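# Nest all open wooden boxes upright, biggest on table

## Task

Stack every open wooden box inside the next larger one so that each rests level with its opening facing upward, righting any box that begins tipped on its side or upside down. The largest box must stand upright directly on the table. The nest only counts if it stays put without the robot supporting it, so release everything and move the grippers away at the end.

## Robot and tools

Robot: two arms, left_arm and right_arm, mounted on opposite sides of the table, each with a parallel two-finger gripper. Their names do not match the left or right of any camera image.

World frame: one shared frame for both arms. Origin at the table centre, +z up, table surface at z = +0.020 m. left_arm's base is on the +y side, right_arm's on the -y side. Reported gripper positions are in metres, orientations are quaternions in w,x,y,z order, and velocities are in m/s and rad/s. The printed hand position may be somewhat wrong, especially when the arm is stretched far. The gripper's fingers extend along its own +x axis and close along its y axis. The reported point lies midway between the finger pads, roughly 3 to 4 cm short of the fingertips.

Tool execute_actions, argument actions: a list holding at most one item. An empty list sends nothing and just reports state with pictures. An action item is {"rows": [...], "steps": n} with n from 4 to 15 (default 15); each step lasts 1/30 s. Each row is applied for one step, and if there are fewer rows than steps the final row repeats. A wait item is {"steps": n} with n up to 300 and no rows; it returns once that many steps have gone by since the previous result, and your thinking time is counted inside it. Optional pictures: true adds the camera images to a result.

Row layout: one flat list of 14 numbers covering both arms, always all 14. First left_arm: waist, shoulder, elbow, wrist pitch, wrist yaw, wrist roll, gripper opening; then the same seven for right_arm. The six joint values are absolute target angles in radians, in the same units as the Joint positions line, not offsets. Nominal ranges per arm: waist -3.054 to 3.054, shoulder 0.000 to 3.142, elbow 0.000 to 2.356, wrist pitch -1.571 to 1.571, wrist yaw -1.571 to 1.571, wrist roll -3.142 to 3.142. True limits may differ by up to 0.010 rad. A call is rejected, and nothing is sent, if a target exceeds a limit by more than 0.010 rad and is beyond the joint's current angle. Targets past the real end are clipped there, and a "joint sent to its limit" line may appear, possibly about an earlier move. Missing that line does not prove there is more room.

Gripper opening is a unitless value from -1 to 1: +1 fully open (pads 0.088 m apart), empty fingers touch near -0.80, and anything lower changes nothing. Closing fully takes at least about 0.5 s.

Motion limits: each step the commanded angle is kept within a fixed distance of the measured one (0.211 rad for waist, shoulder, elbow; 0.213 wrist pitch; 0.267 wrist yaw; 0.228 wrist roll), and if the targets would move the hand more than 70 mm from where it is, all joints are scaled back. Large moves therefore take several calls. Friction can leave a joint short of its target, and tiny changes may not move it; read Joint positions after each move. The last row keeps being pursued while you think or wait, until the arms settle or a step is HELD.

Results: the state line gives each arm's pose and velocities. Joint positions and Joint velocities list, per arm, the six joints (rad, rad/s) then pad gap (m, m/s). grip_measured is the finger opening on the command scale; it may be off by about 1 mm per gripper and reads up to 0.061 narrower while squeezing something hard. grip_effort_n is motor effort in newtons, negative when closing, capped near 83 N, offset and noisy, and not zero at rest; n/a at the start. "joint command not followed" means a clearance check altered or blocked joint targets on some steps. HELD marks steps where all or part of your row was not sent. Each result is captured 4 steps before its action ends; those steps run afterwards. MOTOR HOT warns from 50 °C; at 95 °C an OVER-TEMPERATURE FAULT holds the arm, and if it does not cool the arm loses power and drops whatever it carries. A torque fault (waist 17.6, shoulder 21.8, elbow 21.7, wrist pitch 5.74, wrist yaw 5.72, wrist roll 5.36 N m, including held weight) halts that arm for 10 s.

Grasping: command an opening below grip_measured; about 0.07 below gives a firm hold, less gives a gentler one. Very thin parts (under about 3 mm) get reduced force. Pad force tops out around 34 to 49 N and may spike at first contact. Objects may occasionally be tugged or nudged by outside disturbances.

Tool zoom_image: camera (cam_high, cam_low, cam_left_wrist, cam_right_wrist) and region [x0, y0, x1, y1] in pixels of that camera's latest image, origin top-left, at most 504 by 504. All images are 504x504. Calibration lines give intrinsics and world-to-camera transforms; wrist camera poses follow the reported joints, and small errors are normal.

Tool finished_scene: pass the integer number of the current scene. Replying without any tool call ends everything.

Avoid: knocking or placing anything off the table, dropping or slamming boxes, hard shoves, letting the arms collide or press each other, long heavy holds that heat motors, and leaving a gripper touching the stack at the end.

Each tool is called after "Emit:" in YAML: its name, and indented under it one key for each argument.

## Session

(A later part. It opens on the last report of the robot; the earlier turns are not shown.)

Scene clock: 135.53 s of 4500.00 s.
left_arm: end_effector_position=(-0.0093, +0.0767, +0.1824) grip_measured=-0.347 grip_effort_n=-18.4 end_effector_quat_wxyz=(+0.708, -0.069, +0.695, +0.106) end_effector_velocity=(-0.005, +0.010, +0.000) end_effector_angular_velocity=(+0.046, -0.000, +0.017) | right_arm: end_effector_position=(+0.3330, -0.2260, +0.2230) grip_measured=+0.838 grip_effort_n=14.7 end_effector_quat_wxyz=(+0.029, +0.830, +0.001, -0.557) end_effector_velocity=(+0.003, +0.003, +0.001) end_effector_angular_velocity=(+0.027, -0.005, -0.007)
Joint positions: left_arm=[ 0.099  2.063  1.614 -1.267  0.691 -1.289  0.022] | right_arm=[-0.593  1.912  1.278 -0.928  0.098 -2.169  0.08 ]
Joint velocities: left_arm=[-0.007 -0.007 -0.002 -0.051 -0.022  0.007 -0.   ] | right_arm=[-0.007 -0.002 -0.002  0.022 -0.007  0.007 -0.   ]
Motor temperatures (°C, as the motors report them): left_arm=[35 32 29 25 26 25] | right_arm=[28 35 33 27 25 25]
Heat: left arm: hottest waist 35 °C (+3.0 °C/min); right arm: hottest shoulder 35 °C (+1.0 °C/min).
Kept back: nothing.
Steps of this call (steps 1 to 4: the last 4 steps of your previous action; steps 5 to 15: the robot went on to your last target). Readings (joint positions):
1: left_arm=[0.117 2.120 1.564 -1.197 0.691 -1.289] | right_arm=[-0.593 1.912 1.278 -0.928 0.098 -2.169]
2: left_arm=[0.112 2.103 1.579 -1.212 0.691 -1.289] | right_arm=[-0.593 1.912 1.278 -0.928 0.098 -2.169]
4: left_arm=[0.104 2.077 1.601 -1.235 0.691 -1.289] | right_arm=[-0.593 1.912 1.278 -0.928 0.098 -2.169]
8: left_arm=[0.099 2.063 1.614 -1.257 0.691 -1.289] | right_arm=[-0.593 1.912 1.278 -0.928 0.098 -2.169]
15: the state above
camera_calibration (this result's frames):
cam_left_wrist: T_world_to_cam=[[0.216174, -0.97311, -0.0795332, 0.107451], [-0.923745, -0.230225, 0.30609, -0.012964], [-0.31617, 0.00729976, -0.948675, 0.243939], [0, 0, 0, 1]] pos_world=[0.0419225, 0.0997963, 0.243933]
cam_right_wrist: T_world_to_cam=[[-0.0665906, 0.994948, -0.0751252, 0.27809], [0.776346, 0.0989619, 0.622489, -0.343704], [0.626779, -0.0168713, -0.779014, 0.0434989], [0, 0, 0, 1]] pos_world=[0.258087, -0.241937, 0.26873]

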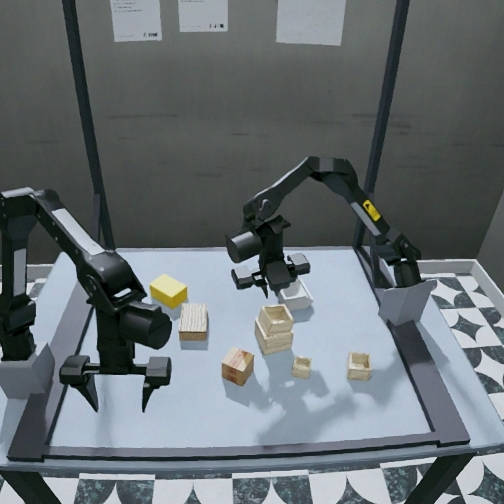

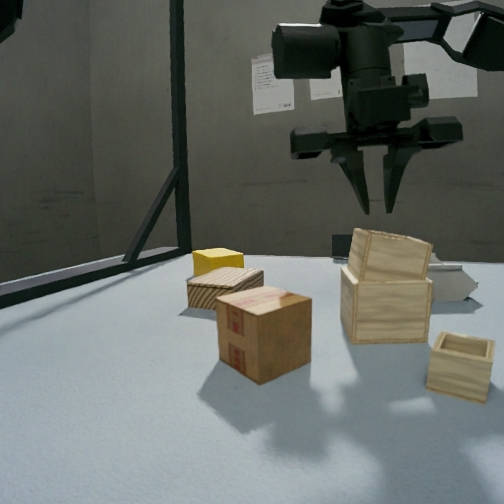

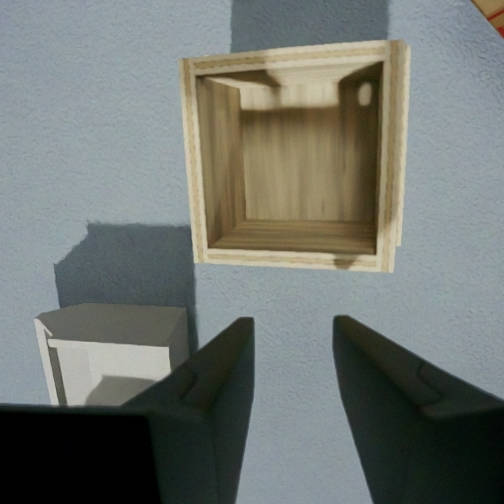

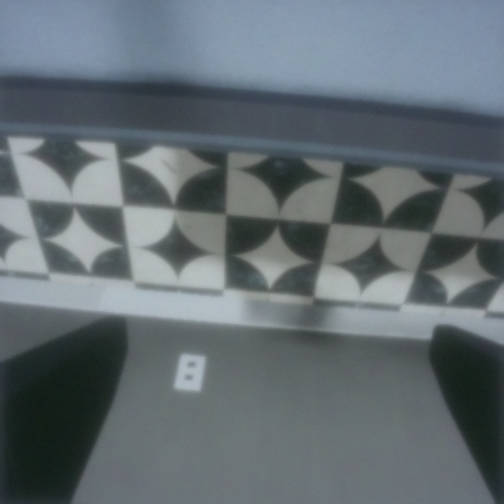

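Emit:
execute_actions:
  actions:
    - {"rows":[[0.15,2.13,1.53,-1.11,0.693,-1.289,-0.35,-0.593,1.912,1.278,-0.928,0.098,-2.169,0.84]],"steps":15}

Emit:
execute_actions:
  actions:
    - {"rows":[[0.125,2.178,1.47,-1.017,0.693,-1.289,-0.35,-0.593,1.912,1.278,-0.928,0.098,-2.169,0.84]],"steps":15}

Emit:
execute_actions:
  actions:
    - {"rows":[[0.125,2.17,1.47,-1.017,0.693,-1.289,0.5,-0.593,1.912,1.278,-0.928,0.098,-2.169,0.84]],"steps":15}

Emit:
execute_actions:
  actions:
    - {"rows":[[0.13,2.15,1.49,-1.05,0.693,-1.289,0.5,-0.593,1.912,1.278,-0.928,0.098,-2.169,0.84]],"steps":15}

Emit:
execute_actions:
  actions:
    - {"steps":8}
  pictures: true

Emit:
zoom_image:
  camera: "cam_left_wrist"
  region: [160,140,504,340]

Scene clock: 136.33 s of 4500.00 s.
left_arm: end_effector_position=(+0.0321, +0.0838, +0.1641) grip_measured=-0.347 grip_effort_n=-18.4 end_effector_quat_wxyz=(-0.710, +0.092, -0.690, -0.104) end_effector_velocity=(+0.003, -0.006, +0.001) end_effector_angular_velocity=(-0.029, -0.009, -0.015) | right_arm: end_effector_position=(+0.3330, -0.2260, +0.2230) grip_measured=+0.838 grip_effort_n=14.7 end_effector_quat_wxyz=(+0.029, +0.830, +0.001, -0.557) end_effector_velocity=(-0.001, -0.000, +0.001) end_effector_angular_velocity=(-0.000, +0.008, +0.005)
Joint positions: left_arm=[ 0.147  2.123  1.537 -1.121  0.692 -1.289  0.022] | right_arm=[-0.593  1.912  1.278 -0.928  0.098 -2.169  0.08 ]
Joint velocities: left_arm=[ 0.002 -0.002 -0.002  0.037  0.007 -0.007 -0.   ] | right_arm=[-0.002 -0.002  0.002 -0.007 -0.007 -0.007 -0.   ]
Motor temperatures (°C, as the motors report them): left_arm=[35 32 29 25 26 25] | right_arm=[28 35 33 27 25 25]
Heat: left arm: hottest waist 35 °C (+3.0 °C/min); right arm: hottest shoulder 35 °C (+1.0 °C/min).
Steps of this call (steps 1 to 13: the robot went on to your last target; steps 14 to 24: the first 11 steps of this action). Readings (joint positions):
14: left_arm=[0.100 2.066 1.608 -1.257 0.691 -1.289] | right_arm=[-0.593 1.912 1.278 -0.928 0.098 -2.169]
15: left_arm=[0.104 2.069 1.595 -1.219 0.692 -1.289] | right_arm=[-0.593 1.912 1.278 -0.928 0.098 -2.169]
17: left_arm=[0.120 2.084 1.575 -1.169 0.692 -1.289] | right_arm=[-0.593 1.912 1.278 -0.928 0.098 -2.169]
21: left_arm=[0.144 2.119 1.542 -1.133 0.692 -1.289] | right_arm=[-0.593 1.912 1.278 -0.928 0.098 -2.169]
24: the state above

Scene clock: 136.83 s of 4500.00 s.
left_arm: end_effector_position=(+0.0446, +0.0920, +0.1347) grip_measured=-0.347 grip_effort_n=-17.9 end_effector_quat_wxyz=(-0.708, +0.081, -0.693, -0.109) end_effector_velocity=(+0.004, -0.004, -0.002) end_effector_angular_velocity=(-0.015, -0.018, -0.016) | right_arm: end_effector_position=(+0.3330, -0.2260, +0.2230) grip_measured=+0.838 grip_effort_n=15.1 end_effector_quat_wxyz=(+0.029, +0.830, +0.001, -0.557) end_effector_velocity=(-0.002, +0.000, +0.001) end_effector_angular_velocity=(-0.002, +0.008, +0.010)
Joint positions: left_arm=[ 0.124  2.17   1.476 -1.025  0.692 -1.289  0.022] | right_arm=[-0.593  1.912  1.278 -0.928  0.098 -2.169  0.08 ]
Joint velocities: left_arm=[-0.002  0.002 -0.002  0.037 -0.007 -0.007 -0.   ] | right_arm=[ 0.002 -0.002  0.002 -0.007 -0.007 -0.007 -0.   ]
Motor temperatures (°C, as the motors report them): left_arm=[35 32 29 25 26 25] | right_arm=[28 35 33 27 25 25]
Heat: left arm: hottest waist 35 °C (+3.0 °C/min); right arm: hottest shoulder 35 °C (+1.0 °C/min).
Steps of this call (steps 1 to 4: the last 4 steps of your previous action; steps 5 to 15: the first 11 steps of this action). Readings (joint positions):
5: left_arm=[0.146 2.126 1.530 -1.105 0.692 -1.289] | right_arm=[-0.593 1.912 1.278 -0.928 0.098 -2.169]
6: left_arm=[0.144 2.129 1.520 -1.081 0.692 -1.289] | right_arm=[-0.593 1.912 1.278 -0.928 0.098 -2.169]
8: left_arm=[0.138 2.141 1.504 -1.055 0.692 -1.289] | right_arm=[-0.593 1.912 1.278 -0.928 0.098 -2.169]
12: left_arm=[0.126 2.168 1.480 -1.032 0.692 -1.289] | right_arm=[-0.593 1.912 1.278 -0.928 0.098 -2.169]
15: the state above

Scene clock: 137.33 s of 4500.00 s.
left_arm: end_effector_position=(+0.0452, +0.0914, +0.1344) grip_measured=+0.447 grip_effort_n=15.1 end_effector_quat_wxyz=(-0.708, +0.081, -0.693, -0.106) end_effector_velocity=(-0.001, +0.000, +0.001) end_effector_angular_velocity=(+0.007, -0.005, +0.007) | right_arm: end_effector_position=(+0.3330, -0.2260, +0.2230) grip_measured=+0.838 grip_effort_n=15.6 end_effector_quat_wxyz=(+0.029, +0.830, +0.001, -0.557) end_effector_velocity=(-0.002, -0.003, -0.000) end_effector_angular_velocity=(-0.004, +0.010, +0.004)
Joint positions: left_arm=[ 0.124  2.17   1.475 -1.019  0.692 -1.289  0.061] | right_arm=[-0.593  1.912  1.278 -0.928  0.098 -2.169  0.08 ]
Joint velocities: left_arm=[-0.002 -0.002  0.002 -0.007 -0.007 -0.007  0.02 ] | right_arm=[-0.002 -0.007 -0.007 -0.007 -0.007 -0.007 -0.   ]
Motor temperatures (°C, as the motors report them): left_arm=[35 32 29 25 26 25] | right_arm=[28 35 33 27 25 25]
Heat: left arm: hottest waist 35 °C (+3.0 °C/min); right arm: hottest shoulder 35 °C (+1.0 °C/min).
Steps of this call (steps 1 to 4: the last 4 steps of your previous action; steps 5 to 15: the first 11 steps of this action). Readings (joint positions):
5: left_arm=[0.124 2.170 1.475 -1.021 0.692 -1.289] | right_arm=[-0.593 1.912 1.278 -0.928 0.098 -2.169]
6: left_arm=[0.124 2.170 1.475 -1.020 0.692 -1.289] | right_arm=[-0.593 1.912 1.278 -0.928 0.098 -2.169]
8: left_arm=[0.124 2.170 1.475 -1.019 0.692 -1.289] | right_arm=[-0.593 1.912 1.278 -0.928 0.098 -2.169]
12: left_arm=[0.124 2.170 1.475 -1.019 0.692 -1.289] | right_arm=[-0.593 1.912 1.278 -0.928 0.098 -2.169]
15: the state above

Scene clock: 137.83 s of 4500.00 s.
left_arm: end_effector_position=(+0.0416, +0.0928, +0.1372) grip_measured=+0.496 grip_effort_n=15.6 end_effector_quat_wxyz=(-0.706, +0.081, -0.694, -0.114) end_effector_velocity=(-0.004, -0.006, +0.007) end_effector_angular_velocity=(-0.012, -0.016, -0.013) | right_arm: end_effector_position=(+0.3330, -0.2260, +0.2230) grip_measured=+0.838 grip_effort_n=16.0 end_effector_quat_wxyz=(+0.029, +0.830, +0.001, -0.557) end_effector_velocity=(-0.003, -0.001, -0.003) end_effector_angular_velocity=(-0.001, +0.025, +0.005)
Joint positions: left_arm=[ 0.124  2.165  1.482 -1.046  0.692 -1.289  0.063] | right_arm=[-0.593  1.912  1.278 -0.928  0.098 -2.169  0.08 ]
Joint velocities: left_arm=[-0.002 -0.017  0.017 -0.007 -0.007 -0.007  0.   ] | right_arm=[-0.002  0.002 -0.002 -0.007 -0.022 -0.007 -0.   ]
Motor temperatures (°C, as the motors report them): left_arm=[35 32 29 25 26 25] | right_arm=[28 35 33 27 25 25]
Heat: left arm: hottest waist 35 °C (+3.0 °C/min); right arm: hottest shoulder 35 °C (+1.0 °C/min).
Steps of this call (steps 1 to 4: the last 4 steps of your previous action; steps 5 to 15: the first 11 steps of this action). Readings (joint positions):
5: left_arm=[0.124 2.170 1.475 -1.019 0.692 -1.289] | right_arm=[-0.593 1.912 1.278 -0.928 0.098 -2.169]
6: left_arm=[0.124 2.170 1.476 -1.025 0.692 -1.289] | right_arm=[-0.593 1.912 1.278 -0.928 0.098 -2.169]
8: left_arm=[0.124 2.170 1.477 -1.037 0.692 -1.289] | right_arm=[-0.593 1.912 1.278 -0.928 0.098 -2.169]
12: left_arm=[0.124 2.167 1.480 -1.044 0.692 -1.289] | right_arm=[-0.593 1.912 1.278 -0.928 0.098 -2.169]
15: the state above

Scene clock: 138.10 s of 4500.00 s.
left_arm: end_effector_position=(+0.0413, +0.0926, +0.1377) grip_measured=+0.497 grip_effort_n=15.6 end_effector_quat_wxyz=(-0.706, +0.081, -0.694, -0.114) end_effector_velocity=(-0.002, +0.002, -0.002) end_effector_angular_velocity=(+0.005, +0.010, +0.029) | right_arm: end_effector_position=(+0.3330, -0.2260, +0.2230) grip_measured=+0.838 grip_effort_n=14.7 end_effector_quat_wxyz=(+0.029, +0.830, +0.001, -0.557) end_effector_velocity=(-0.001, -0.002, -0.002) end_effector_angular_velocity=(+0.000, +0.025, +0.001)
Joint positions: left_arm=[ 0.125  2.164  1.483 -1.048  0.692 -1.289  0.063] | right_arm=[-0.593  1.912  1.278 -0.928  0.098 -2.169  0.08 ]
Joint velocities: left_arm=[-0.002  0.002 -0.002 -0.007  0.007 -0.022  0.   ] | right_arm=[-0.007  0.002 -0.002 -0.007 -0.022 -0.007 -0.   ]
Motor temperatures (°C, as the motors report them): left_arm=[35 32 29 25 26 25] | right_arm=[28 35 33 27 25 25]
Heat: left arm: hottest waist 35 °C (+3.0 °C/min); right arm: hottest shoulder 35 °C (+1.0 °C/min).
Kept back: nothing.
Steps of this call (steps 1 to 4: the last 4 steps of your previous action; steps 5 to 8: the robot went on to your last target). Readings (joint positions):
1: left_arm=[0.125 2.165 1.482 -1.047 0.692 -1.289] | right_arm=[-0.593 1.912 1.278 -0.928 0.098 -2.169]
2: left_arm=[0.125 2.164 1.482 -1.047 0.692 -1.289] | right_arm=[-0.593 1.912 1.278 -0.928 0.098 -2.169]
4: left_arm=[0.125 2.164 1.483 -1.048 0.692 -1.289] | right_arm=[-0.593 1.912 1.278 -0.928 0.098 -2.169]
8: the state above
camera_calibration (this result's frames):
cam_left_wrist: T_world_to_cam=[[0.243225, -0.967268, -0.0723474, 0.105771], [-0.916985, -0.253612, 0.307926, 0.052776], [-0.316195, -0.00855372, -0.948656, 0.218934], [0, 0, 0, 1]] pos_world=[0.0918947, 0.117566, 0.199094]
cam_right_wrist: T_world_to_cam=[[-0.0665906, 0.994948, -0.0751252, 0.27809], [0.776346, 0.0989619, 0.622489, -0.343704], [0.626779, -0.0168713, -0.779014, 0.0434989], [0, 0, 0, 1]] pos_world=[0.258087, -0.241937, 0.26873]

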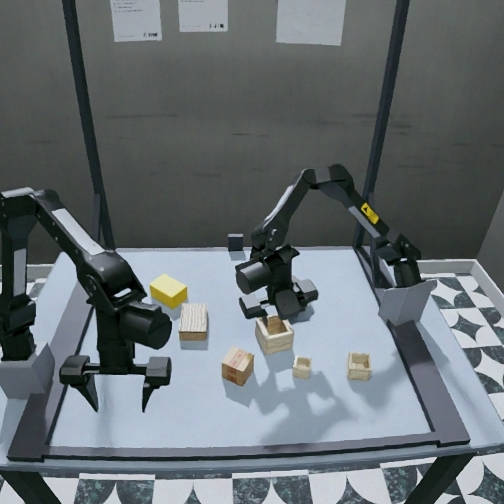

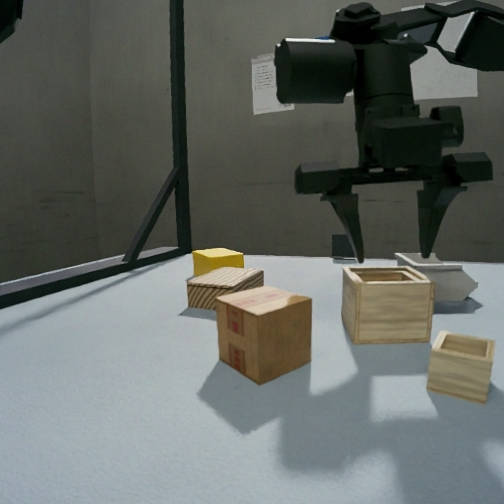

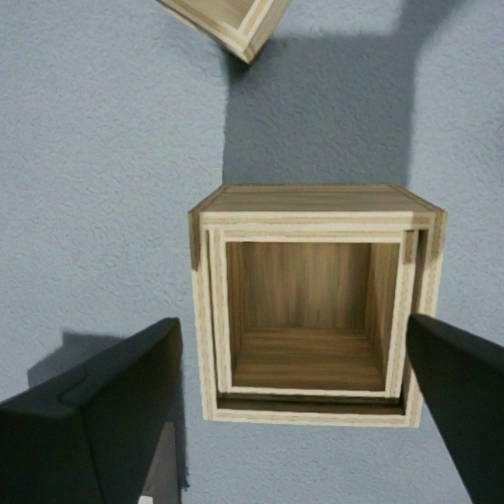

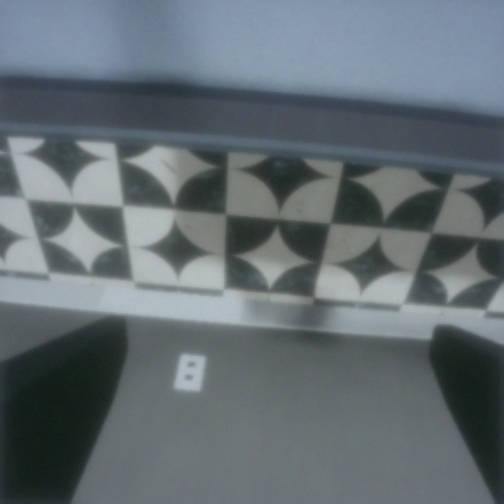

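Region (160, 140, 504, 340) of cam_left_wrist's 504x504 image, scaled by 1.465, with more detail than that image has; it fills the top 293 rows of this view, and the rest is white.

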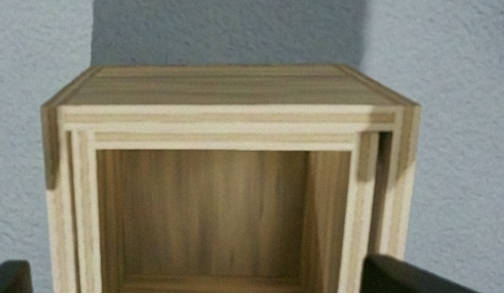

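Emit:
execute_actions:
  actions:
    - {"rows":[[0.2,2.10,1.56,-1.2,0.66,-1.0,-0.4,-0.593,1.912,1.278,-0.928,0.098,-2.169,0.84],[0.2,2.10,1.56,-1.2,0.66,-1.0,-0.4,-0.593,1.912,1.278,-0.928,0.098,-2.169,0.84],[0.2,2.10,1.56,-1.2,0.66,-1.0,-0.4,-0.593,1.912,1.278,-0.928,0.098,-2.169,0.84],[0.2,2.10,1.56,-1.2,0.66,-1.0,-0.4,-0.593,1.912,1.278,-0.928,0.098,-2.169,0.84],[0.2,2.10,1.56,-1.2,0.66,-1.0,-0.4,-0.593,1.912,1.278,-0.928,0.098,-2.169,0.84],[0.65,2.2,1.25,-1.1,0.57,-0.1,-0.4,-0.593,1.912,1.278,-0.928,0.098,-2.169,0.84]],"steps":15}

Emit:
execute_actions:
  actions:
    - {"rows":[[0.65,2.2,1.25,-1.1,0.57,-0.1,-0.4,-0.593,1.912,1.278,-0.928,0.098,-2.169,0.84]],"steps":15}

Emit:
execute_actions:
  actions:
    - {"rows":[[0.60,2.309,1.044,-0.775,0.584,-0.07,-0.4,-0.593,1.912,1.278,-0.928,0.098,-2.169,0.84]],"steps":15}

Emit:
execute_actions:
  actions:
    - {"steps":15}
  pictures: true

Scene clock: 139.53 s of 4500.00 s.
left_arm: end_effector_position=(+0.0833, +0.1458, +0.1747) grip_measured=-0.344 grip_effort_n=-17.9 end_effector_quat_wxyz=(+0.720, -0.025, +0.690, +0.068) end_effector_velocity=(+0.241, +0.407, -0.034) end_effector_angular_velocity=(+0.277, +0.276, +0.388) | right_arm: end_effector_position=(+0.3330, -0.2260, +0.2230) grip_measured=+0.838 grip_effort_n=15.1 end_effector_quat_wxyz=(+0.029, +0.830, +0.001, -0.557) end_effector_velocity=(-0.001, +0.002, -0.002) end_effector_angular_velocity=(+0.011, +0.018, +0.009)
Joint positions: left_arm=[ 0.312  2.146  1.407 -1.126  0.619 -0.918  0.022] | right_arm=[-0.593  1.912  1.278 -0.928  0.098 -2.169  0.08 ]
Joint velocities: left_arm=[ 0.906  0.335 -0.862  0.066 -0.256  1.004 -0.022] | right_arm=[-0.002  0.002 -0.002  0.007 -0.022 -0.007 -0.   ]
Motor temperatures (°C, as the motors report them): left_arm=[35 32 30 25 26 25] | right_arm=[28 35 33 27 25 25]
Heat: left arm: hottest waist 35 °C (+3.0 °C/min); right arm: hottest shoulder 35 °C (+1.0 °C/min).
Steps of this call (steps 1 to 15: the robot went on to your last target; steps 16 to 32: nothing new was sent; steps 33 to 43: the first 11 steps of this action). Readings (joint positions):
33: left_arm=[0.126 2.161 1.490 -1.065 0.691 -1.261] | right_arm=[-0.593 1.912 1.278 -0.928 0.098 -2.169]
34: left_arm=[0.134 2.160 1.501 -1.102 0.686 -1.209] | right_arm=[-0.593 1.912 1.278 -0.928 0.098 -2.169]
36: left_arm=[0.159 2.144 1.519 -1.144 0.676 -1.124] | right_arm=[-0.593 1.912 1.278 -0.928 0.098 -2.169]
40: left_arm=[0.227 2.121 1.489 -1.141 0.651 -1.009] | right_arm=[-0.593 1.912 1.278 -0.928 0.098 -2.169]
43: the state above

Scene clock: 140.03 s of 4500.00 s.
left_arm: end_effector_position=(+0.1421, +0.2395, +0.2029) grip_measured=-0.396 grip_effort_n=-18.4 end_effector_quat_wxyz=(+0.711, +0.069, +0.695, -0.080) end_effector_velocity=(-0.002, +0.005, -0.005) end_effector_angular_velocity=(+0.033, -0.011, -0.998) | right_arm: end_effector_position=(+0.3330, -0.2260, +0.2230) grip_measured=+0.838 grip_effort_n=15.1 end_effector_quat_wxyz=(+0.029, +0.830, +0.001, -0.557) end_effector_velocity=(-0.005, -0.003, -0.002) end_effector_angular_velocity=(-0.004, +0.030, -0.011)
Joint positions: left_arm=[ 0.641  2.19   1.258 -1.103  0.574 -0.228  0.02 ] | right_arm=[-0.593  1.912  1.278 -0.928  0.098 -2.169  0.08 ]
Joint velocities: left_arm=[-0.002 -0.002 -0.022  0.007 -0.007  1.004 -0.   ] | right_arm=[-0.002 -0.002 -0.002 -0.022 -0.022  0.007 -0.   ]
Motor temperatures (°C, as the motors report them): left_arm=[35 32 30 25 26 25] | right_arm=[28 35 33 27 25 25]
Heat: left arm: hottest waist 35 °C (+2.0 °C/min); right arm: hottest shoulder 35 °C (+1.0 °C/min).
Steps of this call (steps 1 to 4: the last 4 steps of your previous action; steps 5 to 15: the first 11 steps of this action). Readings (joint positions):
5: left_arm=[0.498 2.184 1.298 -1.111 0.588 -0.704] | right_arm=[-0.593 1.912 1.278 -0.928 0.098 -2.169]
6: left_arm=[0.541 2.187 1.287 -1.108 0.583 -0.655] | right_arm=[-0.593 1.912 1.278 -0.928 0.098 -2.169]
8: left_arm=[0.605 2.190 1.273 -1.105 0.576 -0.558] | right_arm=[-0.593 1.912 1.278 -0.928 0.098 -2.169]
12: left_arm=[0.641 2.190 1.263 -1.103 0.574 -0.365] | right_arm=[-0.593 1.912 1.278 -0.928 0.098 -2.169]
15: the state above

Scene clock: 140.53 s of 4500.00 s.
left_arm: end_effector_position=(+0.1530, +0.2721, +0.1296) grip_measured=-0.397 grip_effort_n=-18.8 end_effector_quat_wxyz=(+0.693, +0.138, +0.695, -0.133) end_effector_velocity=(+0.040, -0.026, -0.001) end_effector_angular_velocity=(-0.125, -0.170, -0.177) | right_arm: end_effector_position=(+0.3330, -0.2260, +0.2230) grip_measured=+0.838 grip_effort_n=14.7 end_effector_quat_wxyz=(+0.029, +0.830, +0.001, -0.557) end_effector_velocity=(-0.002, -0.002, +0.001) end_effector_angular_velocity=(-0.000, +0.008, +0.005)
Joint positions: left_arm=[ 0.601  2.302  1.058 -0.802  0.579 -0.077  0.02 ] | right_arm=[-0.593  1.912  1.278 -0.928  0.098 -2.169  0.08 ]
Joint velocities: left_arm=[-0.002 -0.002 -0.007  0.256  0.037  0.037 -0.   ] | right_arm=[-0.002 -0.007 -0.002 -0.007 -0.007 -0.007 -0.   ]
Motor temperatures (°C, as the motors report them): left_arm=[35 32 30 25 26 25] | right_arm=[28 35 33 27 25 25]
Heat: left arm: hottest waist 35 °C (+2.0 °C/min); right arm: hottest shoulder 35 °C (+1.0 °C/min).
Steps of this call (steps 1 to 4: the last 4 steps of your previous action; steps 5 to 15: the first 11 steps of this action). Readings (joint positions):
5: left_arm=[0.642 2.196 1.243 -1.084 0.574 -0.134] | right_arm=[-0.593 1.912 1.278 -0.928 0.098 -2.169]
6: left_arm=[0.639 2.201 1.215 -1.034 0.576 -0.121] | right_arm=[-0.593 1.912 1.278 -0.928 0.098 -2.169]
8: left_arm=[0.626 2.234 1.153 -0.951 0.577 -0.102] | right_arm=[-0.593 1.912 1.278 -0.928 0.098 -2.169]
12: left_arm=[0.603 2.300 1.068 -0.840 0.577 -0.083] | right_arm=[-0.593 1.912 1.278 -0.928 0.098 -2.169]
15: the state above

Scene clock: 141.03 s of 4500.00 s.
left_arm: end_effector_position=(+0.1552, +0.2720, +0.1281) grip_measured=-0.397 grip_effort_n=-18.8 end_effector_quat_wxyz=(+0.697, +0.141, +0.689, -0.139) end_effector_velocity=(-0.004, +0.004, -0.001) end_effector_angular_velocity=(+0.018, +0.017, +0.006) | right_arm: end_effector_position=(+0.3330, -0.2260, +0.2230) grip_measured=+0.838 grip_effort_n=14.7 end_effector_quat_wxyz=(+0.029, +0.830, +0.001, -0.557) end_effector_velocity=(+0.002, +0.000, +0.001) end_effector_angular_velocity=(+0.003, +0.003, +0.016)
Joint positions: left_arm=[ 0.601  2.302  1.05  -0.778  0.58  -0.073  0.02 ] | right_arm=[-0.593  1.912  1.278 -0.928  0.098 -2.169  0.08 ]
Joint velocities: left_arm=[-0.002  0.002 -0.002 -0.022 -0.007  0.007  0.   ] | right_arm=[-0.007 -0.002 -0.002  0.007 -0.007 -0.022 -0.001]
Motor temperatures (°C, as the motors report them): left_arm=[35 32 30 25 26 25] | right_arm=[28 35 33 27 25 25]
Heat: left arm: hottest waist 35 °C (+2.0 °C/min); right arm: hottest shoulder 35 °C (+1.0 °C/min).
Kept back: nothing.
Steps of this call (steps 1 to 4: the last 4 steps of your previous action; steps 5 to 15: the robot went on to your last target). Readings (joint positions):
1: left_arm=[0.601 2.302 1.058 -0.795 0.580 -0.076] | right_arm=[-0.593 1.912 1.278 -0.928 0.098 -2.169]
2: left_arm=[0.601 2.302 1.058 -0.790 0.580 -0.075] | right_arm=[-0.593 1.912 1.278 -0.928 0.098 -2.169]
4: left_arm=[0.601 2.302 1.054 -0.786 0.580 -0.074] | right_arm=[-0.593 1.912 1.278 -0.928 0.098 -2.169]
8: left_arm=[0.601 2.302 1.051 -0.780 0.580 -0.074] | right_arm=[-0.593 1.912 1.278 -0.928 0.098 -2.169]
15: the state above
camera_calibration (this result's frames):
cam_left_wrist: T_world_to_cam=[[-0.416323, -0.908621, -0.0329206, 0.332253], [-0.865736, 0.38509, 0.319698, 0.0224623], [-0.277807, 0.161598, -0.946947, 0.194936], [0, 0, 0, 1]] pos_world=[0.211926, 0.261741, 0.188351]
cam_right_wrist: T_world_to_cam=[[-0.0665906, 0.994948, -0.0751252, 0.27809], [0.776346, 0.0989619, 0.622489, -0.343704], [0.626779, -0.0168713, -0.779014, 0.0434989], [0, 0, 0, 1]] pos_world=[0.258087, -0.241937, 0.26873]

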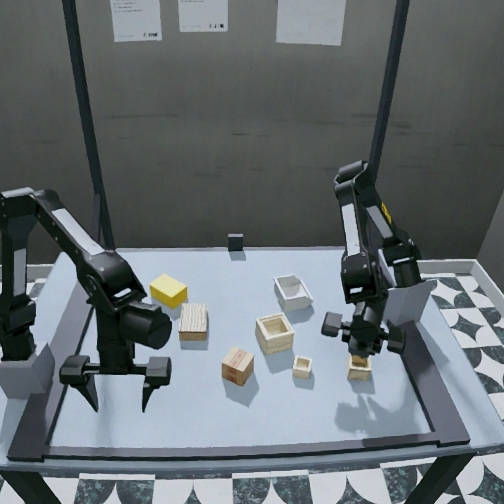

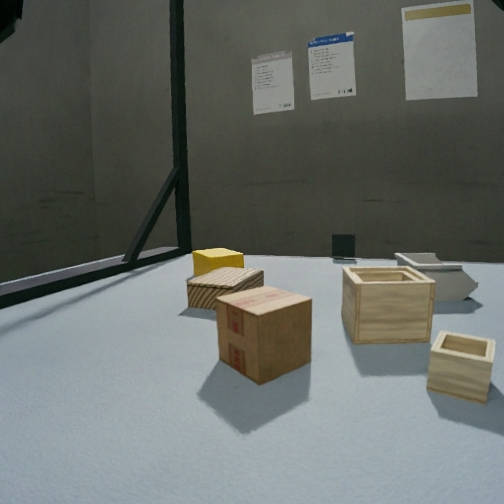

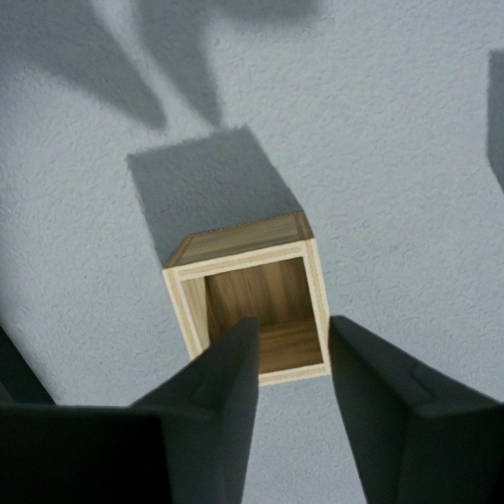

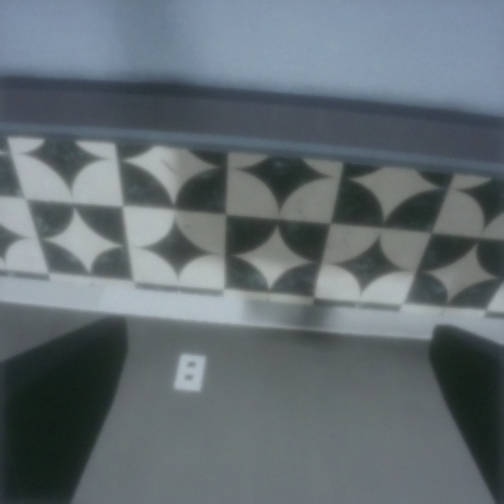

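Emit:
execute_actions:
  actions:
    - {"rows":[[0.60,2.345,1.005,-0.67,0.60,-0.27,-0.4,-0.593,1.912,1.278,-0.928,0.098,-2.169,0.84]],"steps":15}

Emit:
execute_actions:
  actions:
    - {"steps":10}
  pictures: true

Scene clock: 141.70 s of 4500.00 s.
left_arm: end_effector_position=(+0.1622, +0.2766, +0.1137) grip_measured=-0.397 grip_effort_n=-18.4 end_effector_quat_wxyz=(+0.712, +0.074, +0.692, -0.090) end_effector_velocity=(+0.007, -0.003, -0.001) end_effector_angular_velocity=(-0.011, -0.035, +0.053) | right_arm: end_effector_position=(+0.3330, -0.2260, +0.2230) grip_measured=+0.838 grip_effort_n=15.1 end_effector_quat_wxyz=(+0.029, +0.830, +0.001, -0.557) end_effector_velocity=(+0.000, +0.001, +0.000) end_effector_angular_velocity=(+0.008, +0.003, +0.008)
Joint positions: left_arm=[ 0.601  2.335  1.012 -0.678  0.595 -0.255  0.02 ] | right_arm=[-0.593  1.912  1.278 -0.928  0.098 -2.169  0.08 ]
Joint velocities: left_arm=[-0.002 -0.002 -0.007  0.051 -0.007 -0.081 -0.   ] | right_arm=[-0.002 -0.002 -0.002  0.007 -0.007 -0.007 -0.   ]
Motor temperatures (°C, as the motors report them): left_arm=[35 32 30 25 26 25] | right_arm=[28 35 33 27 25 25]
Heat: left arm: hottest waist 35 °C (+2.0 °C/min); right arm: hottest shoulder 35 °C (+1.0 °C/min).
Steps of this call (steps 1 to 9: the robot went on to your last target; steps 10 to 20: the first 11 steps of this action). Readings (joint positions):
10: left_arm=[0.601 2.304 1.046 -0.766 0.583 -0.094] | right_arm=[-0.593 1.912 1.278 -0.928 0.098 -2.169]
11: left_arm=[0.601 2.307 1.039 -0.740 0.587 -0.136] | right_arm=[-0.593 1.912 1.278 -0.928 0.098 -2.169]
13: left_arm=[0.601 2.319 1.028 -0.710 0.590 -0.191] | right_arm=[-0.593 1.912 1.278 -0.928 0.098 -2.169]
17: left_arm=[0.601 2.334 1.013 -0.686 0.593 -0.241] | right_arm=[-0.593 1.912 1.278 -0.928 0.098 -2.169]
20: the state above

Scene clock: 142.03 s of 4500.00 s.
left_arm: end_effector_position=(+0.1627, +0.2764, +0.1135) grip_measured=-0.397 grip_effort_n=-18.4 end_effector_quat_wxyz=(+0.714, +0.071, +0.692, -0.088) end_effector_velocity=(+0.002, +0.000, -0.000) end_effector_angular_velocity=(+0.020, -0.018, -0.019) | right_arm: end_effector_position=(+0.3330, -0.2260, +0.2230) grip_measured=+0.838 grip_effort_n=15.1 end_effector_quat_wxyz=(+0.029, +0.830, +0.001, -0.557) end_effector_velocity=(-0.000, -0.004, +0.001) end_effector_angular_velocity=(-0.006, -0.003, -0.012)
Joint positions: left_arm=[ 0.601  2.335  1.01  -0.672  0.596 -0.266  0.02 ] | right_arm=[-0.593  1.912  1.278 -0.928  0.098 -2.169  0.08 ]
Joint velocities: left_arm=[-0.007 -0.002  0.002  0.007 -0.022  0.007 -0.   ] | right_arm=[-0.002 -0.007 -0.007 -0.007  0.007  0.007  0.   ]
Motor temperatures (°C, as the motors report them): left_arm=[35 32 30 25 26 25] | right_arm=[28 35 33 27 25 25]
Heat: left arm: hottest waist 35 °C (+2.0 °C/min); right arm: hottest shoulder 35 °C (+1.0 °C/min).
Kept back: nothing.
Steps of this call (steps 1 to 4: the last 4 steps of your previous action; steps 5 to 10: the robot went on to your last target). Readings (joint positions):
1: left_arm=[0.601 2.335 1.012 -0.676 0.596 -0.258] | right_arm=[-0.593 1.912 1.278 -0.928 0.098 -2.169]
2: left_arm=[0.601 2.335 1.012 -0.675 0.596 -0.260] | right_arm=[-0.593 1.912 1.278 -0.928 0.098 -2.169]
4: left_arm=[0.601 2.335 1.011 -0.674 0.596 -0.263] | right_arm=[-0.593 1.912 1.278 -0.928 0.098 -2.169]
8: left_arm=[0.601 2.335 1.010 -0.673 0.596 -0.265] | right_arm=[-0.593 1.912 1.278 -0.928 0.098 -2.169]
10: the state above
camera_calibration (this result's frames):
cam_left_wrist: T_world_to_cam=[[-0.251898, -0.967709, -0.00928021, 0.325754], [-0.92466, 0.237841, 0.297381, 0.084761], [-0.285571, 0.0834908, -0.954714, 0.206213], [0, 0, 0, 1]] pos_world=[0.219321, 0.277859, 0.174691]
cam_right_wrist: T_world_to_cam=[[-0.0665906, 0.994948, -0.0751252, 0.27809], [0.776346, 0.0989619, 0.622489, -0.343704], [0.626779, -0.0168713, -0.779014, 0.0434989], [0, 0, 0, 1]] pos_world=[0.258087, -0.241937, 0.26873]

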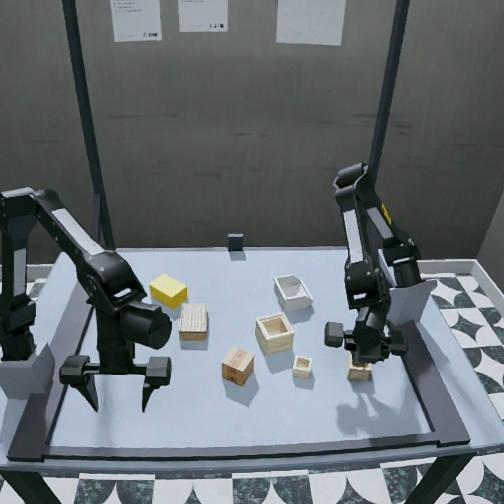

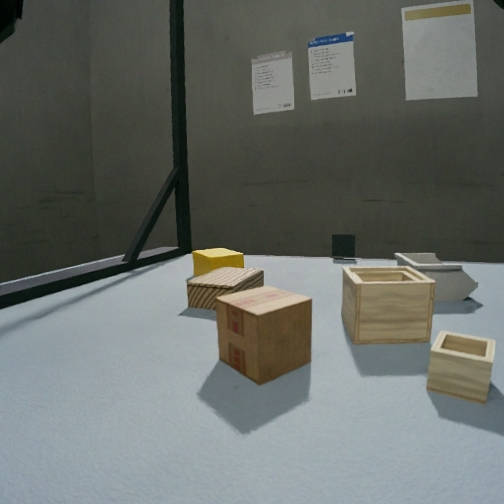

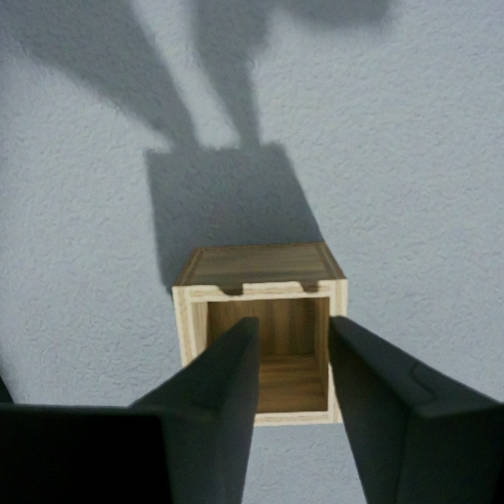

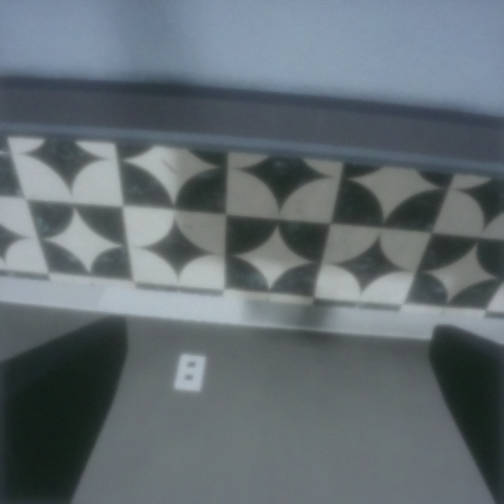

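Emit:
execute_actions:
  actions:
    - {"rows":[[0.575,2.34,0.99,-0.655,0.60,-0.28,-0.6,-0.593,1.912,1.278,-0.928,0.098,-2.169,0.84]],"steps":12}

Emit:
execute_actions:
  actions:
    - {"rows":[[0.55,2.39,0.95,-0.554,0.62,-0.30,-0.6,-0.593,1.912,1.278,-0.928,0.098,-2.169,0.84]],"steps":15}

Emit:
execute_actions:
  actions:
    - {"steps":10}
  pictures: true

Scene clock: 142.63 s of 4500.00 s.
left_arm: end_effector_position=(+0.1580, +0.2757, +0.1072) grip_measured=-0.571 grip_effort_n=-18.8 end_effector_quat_wxyz=(+0.710, +0.079, +0.694, -0.086) end_effector_velocity=(-0.001, -0.003, -0.003) end_effector_angular_velocity=(+0.011, -0.014, -0.007) | right_arm: end_effector_position=(+0.3330, -0.2260, +0.2230) grip_measured=+0.838 grip_effort_n=14.7 end_effector_quat_wxyz=(+0.029, +0.830, +0.001, -0.557) end_effector_velocity=(-0.001, -0.002, -0.002) end_effector_angular_velocity=(-0.014, +0.013, +0.016)
Joint positions: left_arm=[ 0.577  2.335  0.997 -0.659  0.596 -0.275  0.011] | right_arm=[-0.593  1.912  1.278 -0.928  0.098 -2.169  0.08 ]
Joint velocities: left_arm=[-0.022 -0.007 -0.007  0.022 -0.007 -0.022 -0.01 ] | right_arm=[-0.002  0.002 -0.002 -0.007 -0.007 -0.022 -0.   ]
Motor temperatures (°C, as the motors report them): left_arm=[35 32 30 25 26 25] | right_arm=[28 35 33 27 25 25]
Heat: left arm: hottest waist 35 °C (+2.0 °C/min); right arm: hottest shoulder 35 °C (+1.0 °C/min).
Steps of this call (steps 1 to 10: the robot went on to your last target; steps 11 to 18: the first 8 steps of this action). Readings (joint positions):
11: left_arm=[0.600 2.335 1.009 -0.670 0.596 -0.268] | right_arm=[-0.593 1.912 1.278 -0.928 0.098 -2.169]
12: left_arm=[0.596 2.335 1.007 -0.666 0.596 -0.270] | right_arm=[-0.593 1.912 1.278 -0.928 0.098 -2.169]
14: left_arm=[0.587 2.335 1.002 -0.663 0.596 -0.273] | right_arm=[-0.593 1.912 1.278 -0.928 0.098 -2.169]
18: the state above

Scene clock: 143.13 s of 4500.00 s.
left_arm: end_effector_position=(+0.1581, +0.2807, +0.0863) grip_measured=-0.597 grip_effort_n=-18.4 end_effector_quat_wxyz=(+0.708, +0.078, +0.696, -0.090) end_effector_velocity=(+0.011, -0.008, +0.002) end_effector_angular_velocity=(-0.037, -0.047, -0.017) | right_arm: end_effector_position=(+0.3330, -0.2260, +0.2230) grip_measured=+0.838 grip_effort_n=14.7 end_effector_quat_wxyz=(+0.029, +0.830, +0.001, -0.557) end_effector_velocity=(-0.003, -0.004, -0.001) end_effector_angular_velocity=(-0.022, +0.018, +0.014)
Joint positions: left_arm=[ 0.551  2.379  0.956 -0.561  0.615 -0.296  0.01 ] | right_arm=[-0.593  1.912  1.278 -0.928  0.098 -2.169  0.08 ]
Joint velocities: left_arm=[ 0.002 -0.002  0.002  0.066  0.007 -0.022 -0.   ] | right_arm=[-0.002 -0.002 -0.002 -0.022 -0.007 -0.022 -0.   ]
Motor temperatures (°C, as the motors report them): left_arm=[35 32 30 25 26 25] | right_arm=[28 35 33 27 25 25]
Heat: left arm: hottest waist 35 °C (+2.0 °C/min); right arm: hottest shoulder 35 °C (+1.0 °C/min).
Steps of this call (steps 1 to 4: the last 4 steps of your previous action; steps 5 to 15: the first 11 steps of this action). Readings (joint positions):
5: left_arm=[0.576 2.338 0.992 -0.647 0.598 -0.280] | right_arm=[-0.593 1.912 1.278 -0.928 0.098 -2.169]
6: left_arm=[0.572 2.343 0.985 -0.621 0.604 -0.283] | right_arm=[-0.593 1.912 1.278 -0.928 0.098 -2.169]
8: left_arm=[0.563 2.359 0.975 -0.592 0.609 -0.289] | right_arm=[-0.593 1.912 1.278 -0.928 0.098 -2.169]
12: left_arm=[0.552 2.378 0.957 -0.570 0.613 -0.294] | right_arm=[-0.593 1.912 1.278 -0.928 0.098 -2.169]
15: the state above

Scene clock: 143.47 s of 4500.00 s.
left_arm: end_effector_position=(+0.1586, +0.2804, +0.0860) grip_measured=-0.597 grip_effort_n=-18.4 end_effector_quat_wxyz=(+0.709, +0.078, +0.695, -0.091) end_effector_velocity=(-0.002, +0.003, -0.001) end_effector_angular_velocity=(+0.013, +0.006, +0.013) | right_arm: end_effector_position=(+0.3330, -0.2260, +0.2230) grip_measured=+0.838 grip_effort_n=14.7 end_effector_quat_wxyz=(+0.029, +0.830, +0.001, -0.557) end_effector_velocity=(-0.003, -0.006, -0.002) end_effector_angular_velocity=(-0.015, +0.020, -0.014)
Joint positions: left_arm=[ 0.551  2.38   0.955 -0.556  0.616 -0.297  0.01 ] | right_arm=[-0.593  1.912  1.278 -0.928  0.098 -2.169  0.08 ]
Joint velocities: left_arm=[-0.002  0.002 -0.002 -0.007 -0.007 -0.007 -0.   ] | right_arm=[-0.002 -0.002 -0.007 -0.022 -0.007  0.007 -0.   ]
Motor temperatures (°C, as the motors report them): left_arm=[34 32 29 25 26 25] | right_arm=[28 35 33 27 25 25]
Heat: left arm: hottest waist 34 °C (+1.0 °C/min); right arm: hottest shoulder 35 °C (+1.0 °C/min).
Kept back: nothing.
Steps of this call (steps 1 to 4: the last 4 steps of your previous action; steps 5 to 10: the robot went on to your last target). Readings (joint positions):
1: left_arm=[0.551 2.379 0.956 -0.560 0.615 -0.296] | right_arm=[-0.593 1.912 1.278 -0.928 0.098 -2.169]
2: left_arm=[0.551 2.379 0.956 -0.559 0.615 -0.296] | right_arm=[-0.593 1.912 1.278 -0.928 0.098 -2.169]
4: left_arm=[0.551 2.380 0.955 -0.558 0.616 -0.297] | right_arm=[-0.593 1.912 1.278 -0.928 0.098 -2.169]
8: left_arm=[0.551 2.380 0.955 -0.557 0.616 -0.297] | right_arm=[-0.593 1.912 1.278 -0.928 0.098 -2.169]
10: the state above
camera_calibration (this result's frames):
cam_left_wrist: T_world_to_cam=[[-0.266653, -0.963701, -0.0132966, 0.329941], [-0.917615, 0.249633, 0.3093, 0.0827237], [-0.294753, 0.0946768, -0.950872, 0.176367], [0, 0, 0, 1]] pos_world=[0.215873, 0.280616, 0.146503]
cam_right_wrist: T_world_to_cam=[[-0.0665906, 0.994948, -0.0751252, 0.27809], [0.776346, 0.0989619, 0.622489, -0.343704], [0.626779, -0.0168713, -0.779014, 0.0434989], [0, 0, 0, 1]] pos_world=[0.258087, -0.241937, 0.26873]

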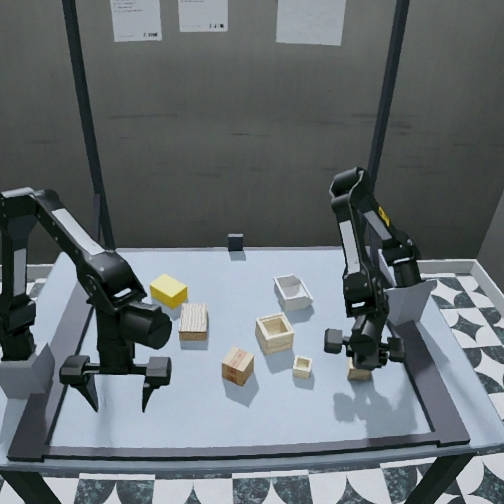

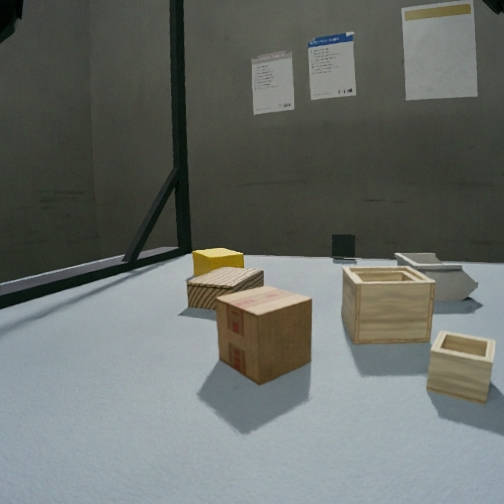

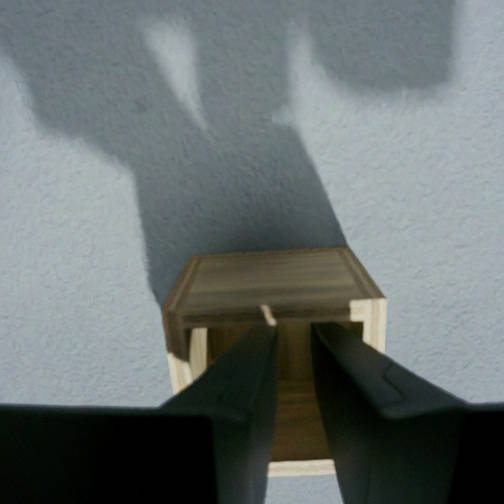

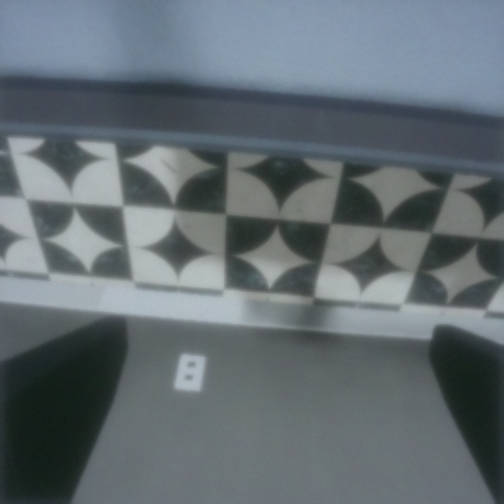

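Emit:
execute_actions:
  actions:
    - {"rows":[[0.548,2.42,0.968,-0.535,0.62,-0.30,-0.6,-0.593,1.912,1.278,-0.928,0.098,-2.169,0.84]],"steps":12}

Emit:
execute_actions:
  actions:
    - {"rows":[[0.548,2.415,0.968,-0.535,0.62,-0.30,0.3,-0.593,1.912,1.278,-0.928,0.098,-2.169,0.84]],"steps":15}

Emit:
execute_actions:
  actions:
    - {"rows":[[0.575,2.34,0.99,-0.655,0.60,-0.28,0.3,-0.593,1.912,1.278,-0.928,0.098,-2.169,0.84]],"steps":15}
  pictures: true

Scene clock: 143.93 s of 4500.00 s.
left_arm: end_effector_position=(+0.1610, +0.2833, +0.0797) grip_measured=-0.597 grip_effort_n=-18.4 end_effector_quat_wxyz=(+0.706, +0.078, +0.698, -0.088) end_effector_velocity=(+0.005, +0.001, -0.001) end_effector_angular_velocity=(+0.017, -0.016, +0.002) | right_arm: end_effector_position=(+0.3330, -0.2260, +0.2230) grip_measured=+0.838 grip_effort_n=15.1 end_effector_quat_wxyz=(+0.029, +0.830, +0.001, -0.557) end_effector_velocity=(-0.003, -0.004, -0.001) end_effector_angular_velocity=(-0.016, +0.018, +0.000)
Joint positions: left_arm=[ 0.549  2.408  0.958 -0.54   0.617 -0.297  0.01 ] | right_arm=[-0.593  1.912  1.278 -0.928  0.098 -2.169  0.08 ]
Joint velocities: left_arm=[-0.002  0.012  0.012  0.007 -0.022 -0.007  0.   ] | right_arm=[-0.002 -0.002 -0.002 -0.022 -0.007 -0.007 -0.   ]
Motor temperatures (°C, as the motors report them): left_arm=[34 32 29 25 26 25] | right_arm=[28 35 33 27 25 25]
Heat: left arm: hottest waist 34 °C (+1.0 °C/min); right arm: hottest shoulder 35 °C (+1.0 °C/min).
Steps of this call (steps 1 to 6: the robot went on to your last target; steps 7 to 14: the first 8 steps of this action). Readings (joint positions):
7: left_arm=[0.551 2.383 0.955 -0.555 0.616 -0.297] | right_arm=[-0.593 1.912 1.278 -0.928 0.098 -2.169]
8: left_arm=[0.551 2.387 0.956 -0.549 0.617 -0.297] | right_arm=[-0.593 1.912 1.278 -0.928 0.098 -2.169]
10: left_arm=[0.550 2.398 0.957 -0.544 0.617 -0.297] | right_arm=[-0.593 1.912 1.278 -0.928 0.098 -2.169]
14: the state above

Scene clock: 144.43 s of 4500.00 s.
left_arm: end_effector_position=(+0.1621, +0.2823, +0.0797) grip_measured=-0.299 grip_effort_n=83.0 end_effector_quat_wxyz=(+0.707, +0.079, +0.697, -0.090) end_effector_velocity=(-0.001, -0.002, +0.001) end_effector_angular_velocity=(-0.004, +0.006, +0.021) | right_arm: end_effector_position=(+0.3330, -0.2260, +0.2230) grip_measured=+0.838 grip_effort_n=15.1 end_effector_quat_wxyz=(+0.029, +0.830, +0.001, -0.557) end_effector_velocity=(+0.002, -0.004, +0.001) end_effector_angular_velocity=(-0.019, -0.015, -0.001)
Joint positions: left_arm=[ 0.548  2.409  0.961 -0.537  0.617 -0.297  0.024] | right_arm=[-0.593  1.912  1.278 -0.928  0.098 -2.169  0.08 ]
Joint velocities: left_arm=[-0.002 -0.002  0.002 -0.007  0.007 -0.022 -0.001] | right_arm=[-0.002 -0.002 -0.002 -0.007  0.022 -0.007 -0.   ]
Motor temperatures (°C, as the motors report them): left_arm=[34 32 30 25 26 25] | right_arm=[28 35 33 27 25 25]
Heat: left arm: hottest waist 34 °C (+1.0 °C/min); right arm: hottest shoulder 35 °C (+1.0 °C/min).
Steps of this call (steps 1 to 4: the last 4 steps of your previous action; steps 5 to 15: the first 11 steps of this action). Readings (joint positions):
5: left_arm=[0.549 2.409 0.961 -0.538 0.617 -0.297] | right_arm=[-0.593 1.912 1.278 -0.928 0.098 -2.169]
6: left_arm=[0.549 2.409 0.961 -0.538 0.617 -0.297] | right_arm=[-0.593 1.912 1.278 -0.928 0.098 -2.169]
8: left_arm=[0.549 2.409 0.961 -0.537 0.617 -0.297] | right_arm=[-0.593 1.912 1.278 -0.928 0.098 -2.169]
12: left_arm=[0.548 2.409 0.961 -0.537 0.617 -0.297] | right_arm=[-0.593 1.912 1.278 -0.928 0.098 -2.169]
15: the state above

Scene clock: 144.93 s of 4500.00 s.
left_arm: end_effector_position=(+0.1548, +0.2799, +0.0991) grip_measured=-0.299 grip_effort_n=83.0 end_effector_quat_wxyz=(+0.703, +0.074, +0.702, -0.079) end_effector_velocity=(-0.010, +0.009, -0.000) end_effector_angular_velocity=(+0.047, +0.038, +0.043) | right_arm: end_effector_position=(+0.3330, -0.2260, +0.2230) grip_measured=+0.838 grip_effort_n=15.1 end_effector_quat_wxyz=(+0.029, +0.830, +0.001, -0.557) end_effector_velocity=(-0.003, -0.008, -0.001) end_effector_angular_velocity=(-0.030, +0.013, -0.019)
Joint positions: left_arm=[ 0.569  2.355  0.983 -0.646  0.605 -0.284  0.024] | right_arm=[-0.593  1.912  1.278 -0.928  0.098 -2.169  0.08 ]
Joint velocities: left_arm=[-0.002 -0.002 -0.002 -0.066 -0.022 -0.007  0.   ] | right_arm=[-0.002 -0.002 -0.002 -0.037  0.007  0.007  0.   ]
Motor temperatures (°C, as the motors report them): left_arm=[34 32 30 25 26 25] | right_arm=[28 35 33 27 25 25]
Heat: left arm: hottest waist 34 °C (+1.0 °C/min); right arm: hottest shoulder 35 °C (+1.0 °C/min).
Steps of this call (steps 1 to 4: the last 4 steps of your previous action; steps 5 to 15: the first 11 steps of this action). Readings (joint positions):
5: left_arm=[0.549 2.407 0.963 -0.546 0.617 -0.297] | right_arm=[-0.593 1.912 1.278 -0.928 0.098 -2.169]
6: left_arm=[0.551 2.402 0.968 -0.574 0.616 -0.296] | right_arm=[-0.593 1.912 1.278 -0.928 0.098 -2.169]
8: left_arm=[0.559 2.384 0.971 -0.610 0.611 -0.291] | right_arm=[-0.593 1.912 1.278 -0.928 0.098 -2.169]
12: left_arm=[0.568 2.359 0.982 -0.637 0.607 -0.286] | right_arm=[-0.593 1.912 1.278 -0.928 0.098 -2.169]
15: the state above
camera_calibration (this result's frames):
cam_left_wrist: T_world_to_cam=[[-0.246107, -0.96901, -0.0212529, 0.327672], [-0.917474, 0.225835, 0.327476, 0.0802049], [-0.312528, 0.100093, -0.94462, 0.18841], [0, 0, 0, 1]] pos_world=[0.213112, 0.280546, 0.158675]
cam_right_wrist: T_world_to_cam=[[-0.0665906, 0.994948, -0.0751252, 0.27809], [0.776346, 0.0989619, 0.622489, -0.343704], [0.626779, -0.0168713, -0.779014, 0.0434989], [0, 0, 0, 1]] pos_world=[0.258087, -0.241937, 0.26873]

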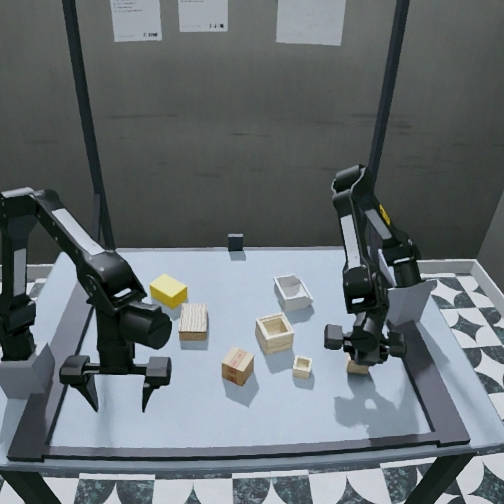

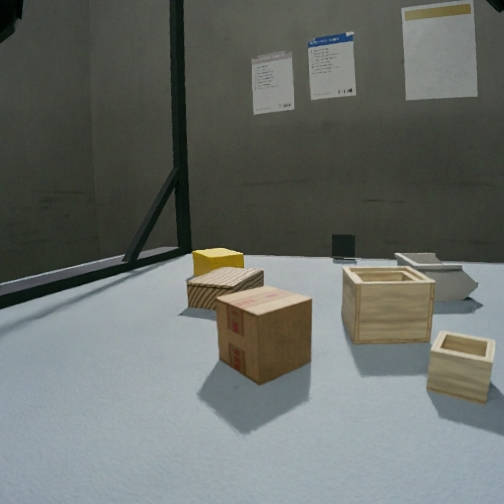

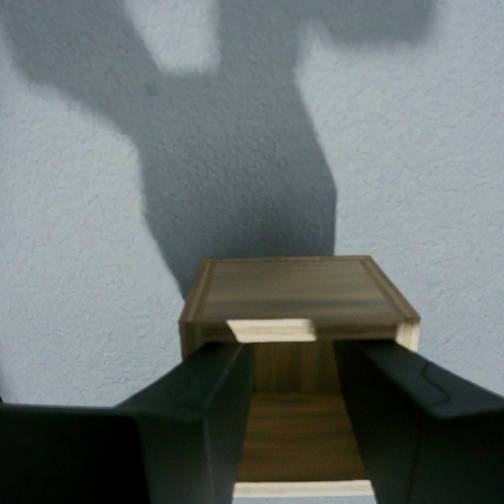

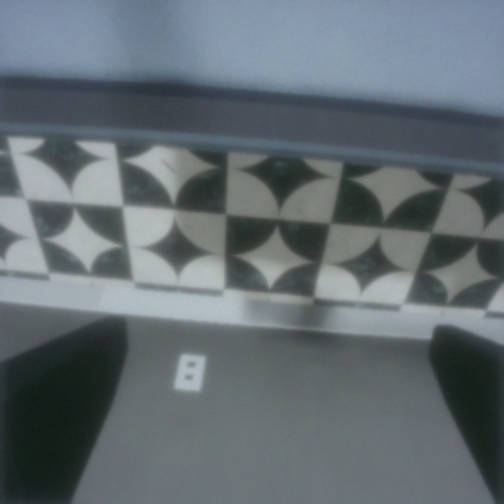

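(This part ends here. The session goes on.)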